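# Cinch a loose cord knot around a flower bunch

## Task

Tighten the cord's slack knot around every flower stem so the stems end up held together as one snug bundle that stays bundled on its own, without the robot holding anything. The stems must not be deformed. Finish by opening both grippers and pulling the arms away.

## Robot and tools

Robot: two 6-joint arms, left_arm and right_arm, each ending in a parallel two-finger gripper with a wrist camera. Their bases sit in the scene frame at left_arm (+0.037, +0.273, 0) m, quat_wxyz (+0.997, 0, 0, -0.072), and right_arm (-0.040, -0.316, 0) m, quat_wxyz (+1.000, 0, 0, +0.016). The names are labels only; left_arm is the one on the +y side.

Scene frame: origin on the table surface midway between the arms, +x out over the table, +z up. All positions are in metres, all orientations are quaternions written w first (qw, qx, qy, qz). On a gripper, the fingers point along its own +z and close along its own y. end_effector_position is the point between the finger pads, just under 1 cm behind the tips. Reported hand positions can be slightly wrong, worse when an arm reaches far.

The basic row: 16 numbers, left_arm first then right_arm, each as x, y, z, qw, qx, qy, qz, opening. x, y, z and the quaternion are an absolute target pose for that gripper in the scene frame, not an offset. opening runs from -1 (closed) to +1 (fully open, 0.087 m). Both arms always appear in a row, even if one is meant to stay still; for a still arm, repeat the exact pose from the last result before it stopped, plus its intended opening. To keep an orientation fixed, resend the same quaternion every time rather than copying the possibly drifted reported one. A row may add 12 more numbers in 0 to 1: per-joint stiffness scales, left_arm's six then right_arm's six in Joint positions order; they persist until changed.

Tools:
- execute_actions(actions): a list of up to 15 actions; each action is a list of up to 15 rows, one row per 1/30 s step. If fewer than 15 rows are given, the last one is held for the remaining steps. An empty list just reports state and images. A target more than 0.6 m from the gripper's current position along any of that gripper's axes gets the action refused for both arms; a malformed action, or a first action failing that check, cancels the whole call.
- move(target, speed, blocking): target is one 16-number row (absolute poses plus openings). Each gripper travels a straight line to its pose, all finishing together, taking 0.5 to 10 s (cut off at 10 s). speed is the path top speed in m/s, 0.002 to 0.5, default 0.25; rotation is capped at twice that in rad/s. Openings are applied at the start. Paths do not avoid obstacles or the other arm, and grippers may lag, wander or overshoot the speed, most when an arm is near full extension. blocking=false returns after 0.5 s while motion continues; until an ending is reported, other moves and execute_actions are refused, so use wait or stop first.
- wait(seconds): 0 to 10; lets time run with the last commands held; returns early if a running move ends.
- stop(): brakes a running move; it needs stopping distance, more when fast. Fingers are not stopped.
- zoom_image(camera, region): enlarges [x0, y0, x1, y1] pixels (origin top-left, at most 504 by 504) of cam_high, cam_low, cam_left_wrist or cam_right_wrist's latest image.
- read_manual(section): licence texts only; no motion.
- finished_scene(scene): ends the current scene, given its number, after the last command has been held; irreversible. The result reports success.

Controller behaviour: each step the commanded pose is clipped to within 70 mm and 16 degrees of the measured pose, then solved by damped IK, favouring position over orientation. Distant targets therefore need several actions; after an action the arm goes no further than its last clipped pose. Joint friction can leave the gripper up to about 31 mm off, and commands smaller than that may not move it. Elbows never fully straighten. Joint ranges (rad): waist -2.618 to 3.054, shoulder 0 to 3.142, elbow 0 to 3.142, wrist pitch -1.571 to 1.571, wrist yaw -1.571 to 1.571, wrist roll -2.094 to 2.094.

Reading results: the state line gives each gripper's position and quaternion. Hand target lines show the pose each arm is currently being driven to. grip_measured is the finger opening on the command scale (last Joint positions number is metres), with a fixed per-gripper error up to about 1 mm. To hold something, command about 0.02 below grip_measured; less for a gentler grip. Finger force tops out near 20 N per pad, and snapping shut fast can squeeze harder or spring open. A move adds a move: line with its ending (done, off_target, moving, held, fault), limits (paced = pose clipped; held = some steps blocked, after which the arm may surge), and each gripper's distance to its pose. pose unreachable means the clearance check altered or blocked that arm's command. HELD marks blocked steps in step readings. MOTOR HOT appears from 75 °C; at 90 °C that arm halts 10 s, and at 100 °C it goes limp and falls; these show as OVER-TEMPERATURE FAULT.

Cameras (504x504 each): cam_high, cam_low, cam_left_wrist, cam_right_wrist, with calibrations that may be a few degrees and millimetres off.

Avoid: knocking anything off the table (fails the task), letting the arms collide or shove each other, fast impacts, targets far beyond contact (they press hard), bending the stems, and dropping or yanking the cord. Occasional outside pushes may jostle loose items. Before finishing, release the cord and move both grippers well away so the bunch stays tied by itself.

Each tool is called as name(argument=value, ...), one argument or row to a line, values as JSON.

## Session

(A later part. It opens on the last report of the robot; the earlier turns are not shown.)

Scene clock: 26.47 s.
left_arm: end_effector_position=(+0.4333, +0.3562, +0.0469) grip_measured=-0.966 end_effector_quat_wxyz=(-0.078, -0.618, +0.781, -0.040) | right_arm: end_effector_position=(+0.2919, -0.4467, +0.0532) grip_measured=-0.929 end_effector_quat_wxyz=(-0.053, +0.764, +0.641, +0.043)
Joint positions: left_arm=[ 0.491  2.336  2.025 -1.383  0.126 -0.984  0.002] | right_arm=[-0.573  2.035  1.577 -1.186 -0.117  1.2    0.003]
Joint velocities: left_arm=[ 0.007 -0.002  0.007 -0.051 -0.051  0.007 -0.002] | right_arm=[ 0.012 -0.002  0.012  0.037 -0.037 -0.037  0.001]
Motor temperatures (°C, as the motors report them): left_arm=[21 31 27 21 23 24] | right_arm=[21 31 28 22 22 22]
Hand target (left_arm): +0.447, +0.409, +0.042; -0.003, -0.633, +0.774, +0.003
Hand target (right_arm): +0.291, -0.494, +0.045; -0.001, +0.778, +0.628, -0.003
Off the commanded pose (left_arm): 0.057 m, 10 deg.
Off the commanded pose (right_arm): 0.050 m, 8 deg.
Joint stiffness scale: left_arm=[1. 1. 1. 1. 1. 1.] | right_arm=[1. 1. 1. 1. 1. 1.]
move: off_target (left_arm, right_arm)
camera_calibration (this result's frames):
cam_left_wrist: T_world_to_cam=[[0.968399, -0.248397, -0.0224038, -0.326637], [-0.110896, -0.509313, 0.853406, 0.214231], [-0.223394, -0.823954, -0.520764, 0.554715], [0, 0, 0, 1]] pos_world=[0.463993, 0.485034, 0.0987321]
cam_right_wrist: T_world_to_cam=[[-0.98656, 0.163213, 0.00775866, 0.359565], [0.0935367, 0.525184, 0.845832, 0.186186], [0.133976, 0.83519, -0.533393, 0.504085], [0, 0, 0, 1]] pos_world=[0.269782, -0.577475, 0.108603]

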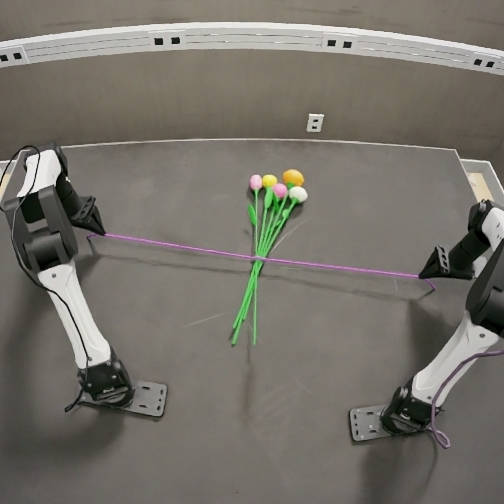

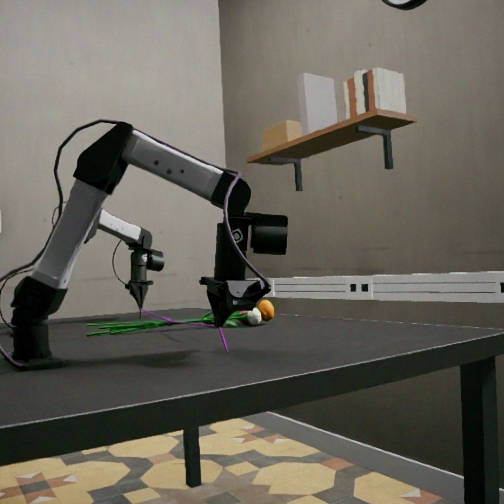

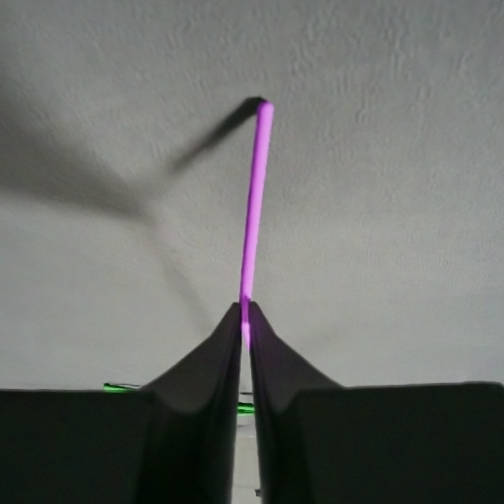

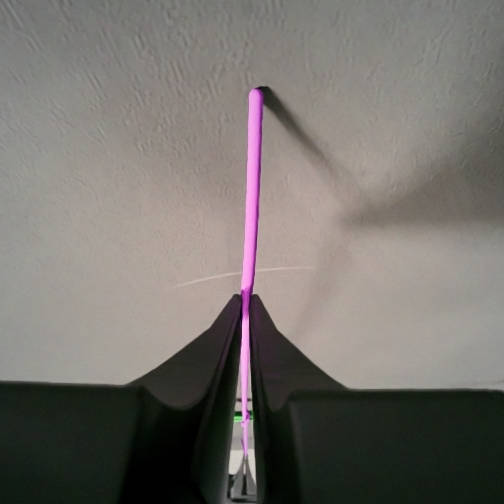

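move(
  target=[0.435,0.345,0.027,0,-0.63,0.777,0,-1,0.297,-0.435,0.028,0,0.777,0.63,0,-1],
  speed=0.05,
)

zoom_image(
  camera="cam_high",
  region=[200, 190, 320, 350],
)

Scene clock: 30.10 s.
left_arm: end_effector_position=(+0.4352, +0.3468, +0.0252) grip_measured=-0.966 end_effector_quat_wxyz=(+0.009, +0.630, -0.776, +0.003) | right_arm: end_effector_position=(+0.2991, -0.4371, +0.0290) grip_measured=-0.929 end_effector_quat_wxyz=(-0.008, +0.777, +0.630, +0.004)
Joint positions: left_arm=[ 0.424  2.219  1.779 -1.145  0.012 -1.084  0.002] | right_arm=[-0.494  2.001  1.457 -1.038 -0.014  1.318  0.003]
Joint velocities: left_arm=[-0.002  0.002 -0.032  0.051  0.022 -0.007 -0.   ] | right_arm=[-0.002 -0.002  0.012  0.007 -0.022 -0.066 -0.001]
Motor temperatures (°C, as the motors report them): left_arm=[21 32 27 21 24 24] | right_arm=[21 32 28 22 22 22]
Hand target (left_arm): +0.436, +0.345, +0.028; -0.000, -0.630, +0.777, -0.002
Hand target (right_arm): +0.298, -0.435, +0.028; -0.001, +0.777, +0.630, +0.001
Off the commanded pose (left_arm): 0.003 m, 1 deg.
Off the commanded pose (right_arm): 0.003 m, 1 deg.
Joint stiffness scale: left_arm=[1. 1. 1. 1. 1. 1.] | right_arm=[1. 1. 1. 1. 1. 1.]
move: done
camera_calibration (this result's frames):
cam_left_wrist: T_world_to_cam=[[0.97502, -0.22211, 0.00193687, -0.343892], [-0.145194, -0.630725, 0.762302, 0.28752], [-0.168093, -0.743541, -0.647218, 0.487279], [0, 0, 0, 1]] pos_world=[0.458956, 0.467276, 0.0968649]
cam_right_wrist: T_world_to_cam=[[-0.980434, 0.196679, -0.008099, 0.378507], [0.117714, 0.618783, 0.776693, 0.23656], [0.157771, 0.760543, -0.629828, 0.44528], [0, 0, 0, 1]] pos_world=[0.273002, -0.559479, 0.0997807]

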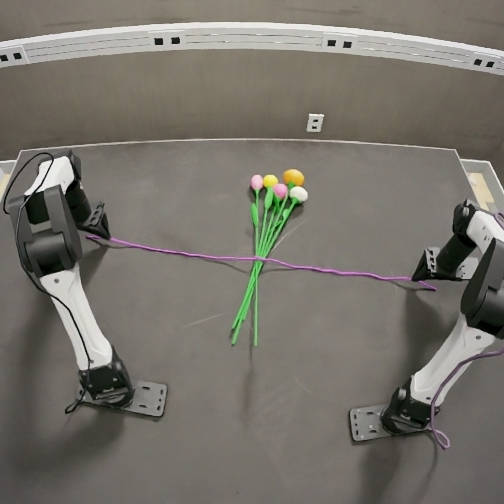

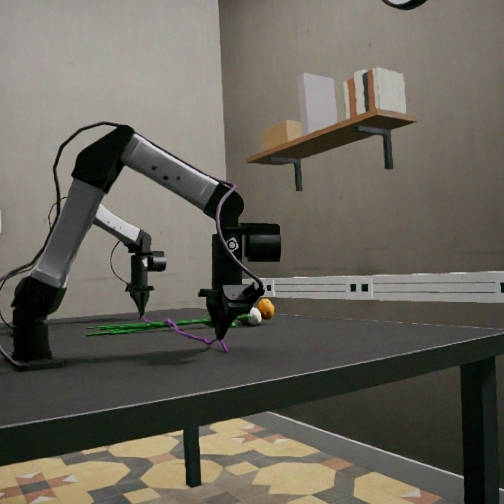

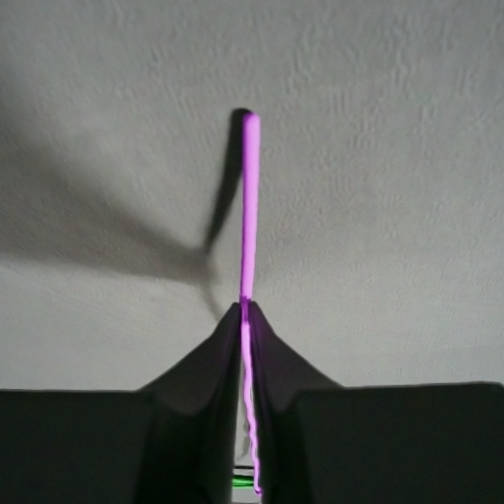

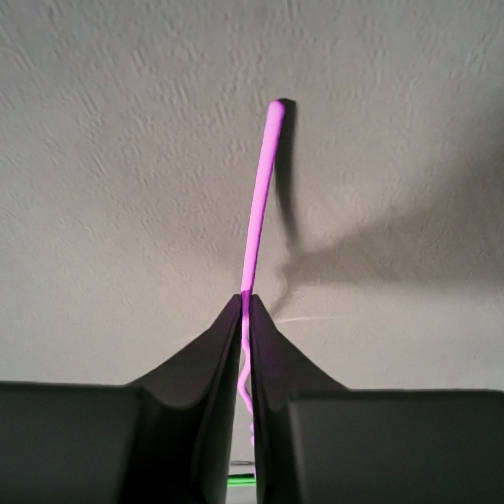

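Region (200, 190, 320, 350) of cam_high's 504x504 image, scaled by 3.150, with more detail than that image has; it fills the left 378 columns of this view, and the rest is white.

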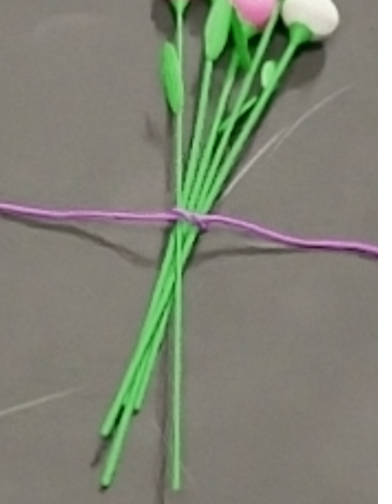

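move(
  target=[0.435,0.345,0.027,0,-0.63,0.777,0,0.2,0.297,-0.435,0.028,0,0.777,0.63,0,0.2],
)

move(
  target=[0.39,0.345,0.145,0,-0.63,0.777,0,0.2,0.26,-0.435,0.15,0,0.777,0.63,0,0.2],
)

zoom_image(
  camera="cam_high",
  region=[200, 190, 320, 350],
)

Scene clock: 30.93 s.
left_arm: end_effector_position=(+0.4358, +0.3477, +0.0250) grip_measured=+0.200 end_effector_quat_wxyz=(+0.007, +0.630, -0.776, +0.002) | right_arm: end_effector_position=(+0.2995, -0.4378, +0.0289) grip_measured=+0.200 end_effector_quat_wxyz=(-0.007, +0.777, +0.629, +0.003)
Joint positions: left_arm=[ 0.424  2.219  1.779 -1.142  0.008 -1.085  0.052] | right_arm=[-0.494  2.001  1.457 -1.036 -0.011  1.318  0.052]
Joint velocities: left_arm=[ 0.012  0.007 -0.002 -0.037 -0.051  0.022  0.   ] | right_arm=[-0.012  0.002 -0.012 -0.081 -0.007 -0.037 -0.002]
Motor temperatures (°C, as the motors report them): left_arm=[21 33 27 21 24 24] | right_arm=[21 32 28 22 22 22]
Hand target (left_arm): +0.435, +0.345, +0.027; -0.000, -0.630, +0.777, -0.000
Hand target (right_arm): +0.297, -0.435, +0.028; -0.001, +0.777, +0.630, +0.000
Off the commanded pose (left_arm): 0.003 m, 1 deg.
Off the commanded pose (right_arm): 0.004 m, 1 deg.
Joint stiffness scale: left_arm=[1. 1. 1. 1. 1. 1.] | right_arm=[1. 1. 1. 1. 1. 1.]
move: done
camera_calibration (this result's frames):
cam_left_wrist: T_world_to_cam=[[0.975088, -0.221797, 0.00309999, -0.344499], [-0.14669, -0.634285, 0.759055, 0.290308], [-0.16639, -0.7406, -0.651019, 0.486222], [0, 0, 0, 1]] pos_world=[0.459405, 0.467825, 0.0972483]
cam_right_wrist: T_world_to_cam=[[-0.980354, 0.196993, -0.00997536, 0.379207], [0.117007, 0.621519, 0.774612, 0.238543], [0.158793, 0.758227, -0.632359, 0.444422], [0, 0, 0, 1]] pos_world=[0.273275, -0.559933, 0.100039]

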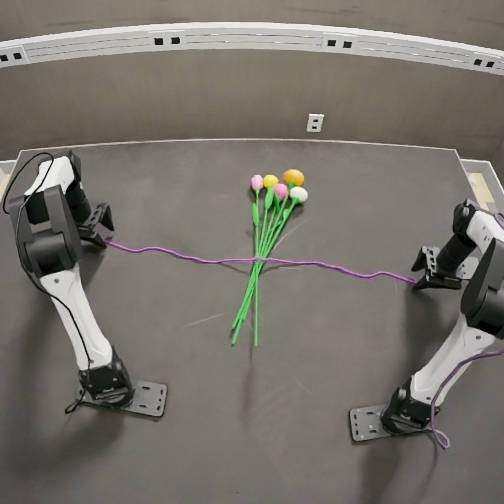

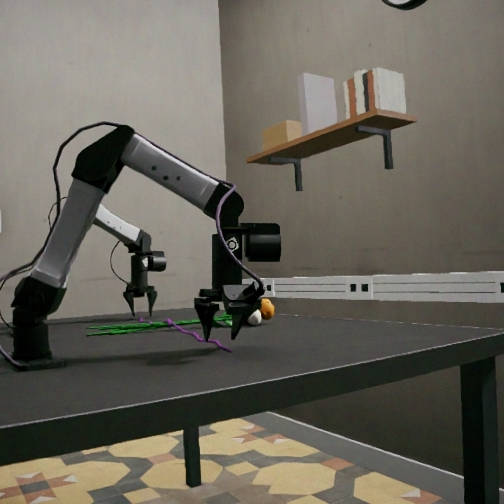

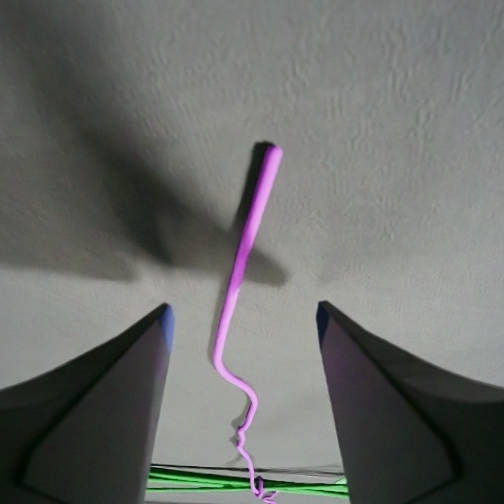

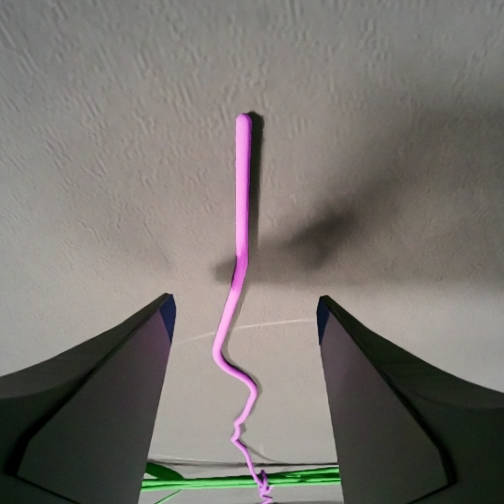

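Scene clock: 32.13 s.
left_arm: end_effector_position=(+0.3907, +0.3413, +0.1419) grip_measured=+0.200 end_effector_quat_wxyz=(+0.001, +0.629, -0.777, +0.003) | right_arm: end_effector_position=(+0.2627, -0.4305, +0.1468) grip_measured=+0.200 end_effector_quat_wxyz=(+0.002, +0.776, +0.630, +0.006)
Joint positions: left_arm=[ 0.44   1.998  1.906 -1.479  0.006 -1.066  0.052] | right_arm=[-0.522  1.798  1.658 -1.422 -0.009  1.288  0.052]
Joint velocities: left_arm=[ 0.007 -0.007 -0.007 -0.007  0.022  0.007 -0.001] | right_arm=[-0.007 -0.002 -0.002 -0.007  0.022 -0.037  0.001]
Motor temperatures (°C, as the motors report them): left_arm=[21 33 27 21 24 24] | right_arm=[21 32 28 22 22 22]
Hand target (left_arm): +0.389, +0.345, +0.145; +0.000, -0.630, +0.777, +0.000
Hand target (right_arm): +0.258, -0.434, +0.150; +0.000, +0.777, +0.630, -0.000
Off the commanded pose (left_arm): 0.005 m, 0 deg.
Off the commanded pose (right_arm): 0.006 m, 1 deg.
Joint stiffness scale: left_arm=[1. 1. 1. 1. 1. 1.] | right_arm=[1. 1. 1. 1. 1. 1.]
move: done
camera_calibration (this result's frames):
cam_left_wrist: T_world_to_cam=[[0.974408, -0.224448, 0.0123044, -0.302426], [-0.156408, -0.637671, 0.754262, 0.196547], [-0.161447, -0.736884, -0.656458, 0.547678], [0, 0, 0, 1]] pos_world=[0.413848, 0.461029, 0.215]
cam_right_wrist: T_world_to_cam=[[-0.980436, 0.194932, -0.0273442, 0.344634], [0.10371, 0.629625, 0.769945, 0.154656], [0.167304, 0.752046, -0.637524, 0.515182], [0, 0, 0, 1]] pos_world=[0.23566, -0.551996, 0.218788]

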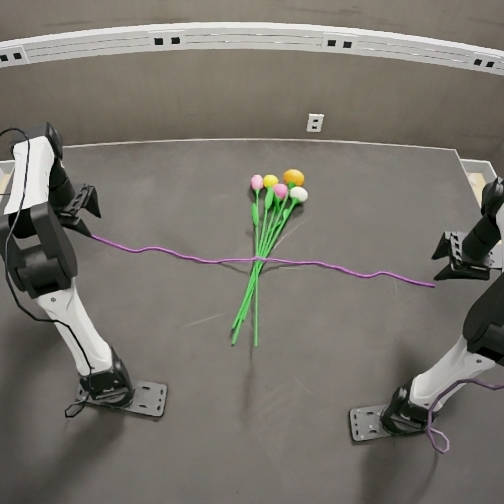

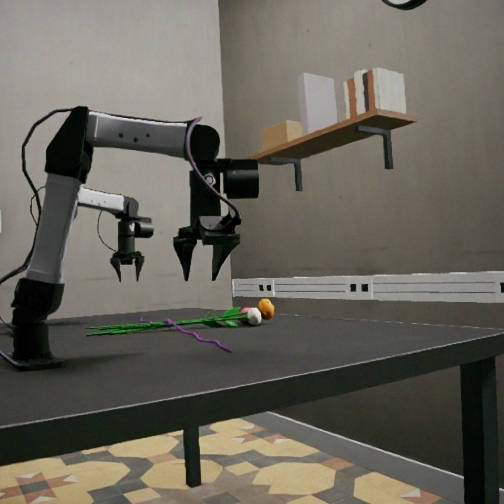

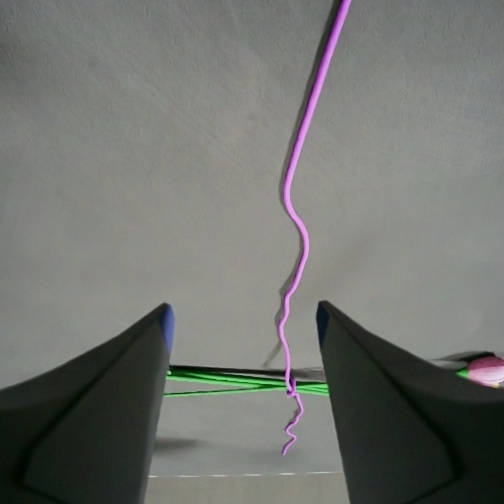

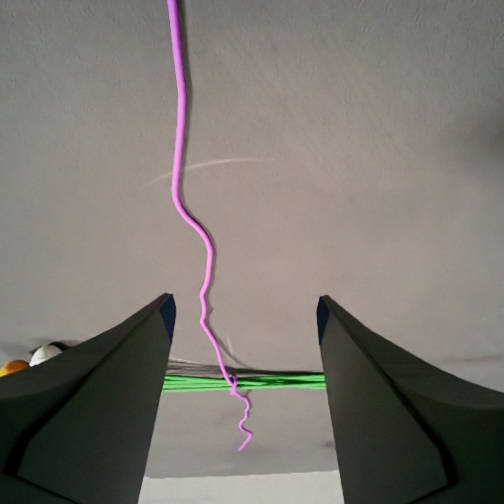

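Region (200, 190, 320, 350) of cam_high's 504x504 image, scaled by 3.150, with more detail than that image has; it fills the left 378 columns of this view, and the rest is white.

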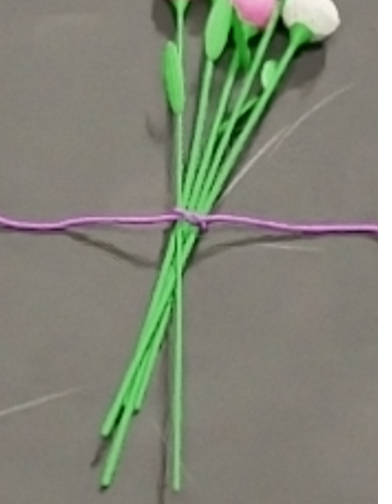

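finished_scene(
  scene=2,
)

The scene is finished: the task was done.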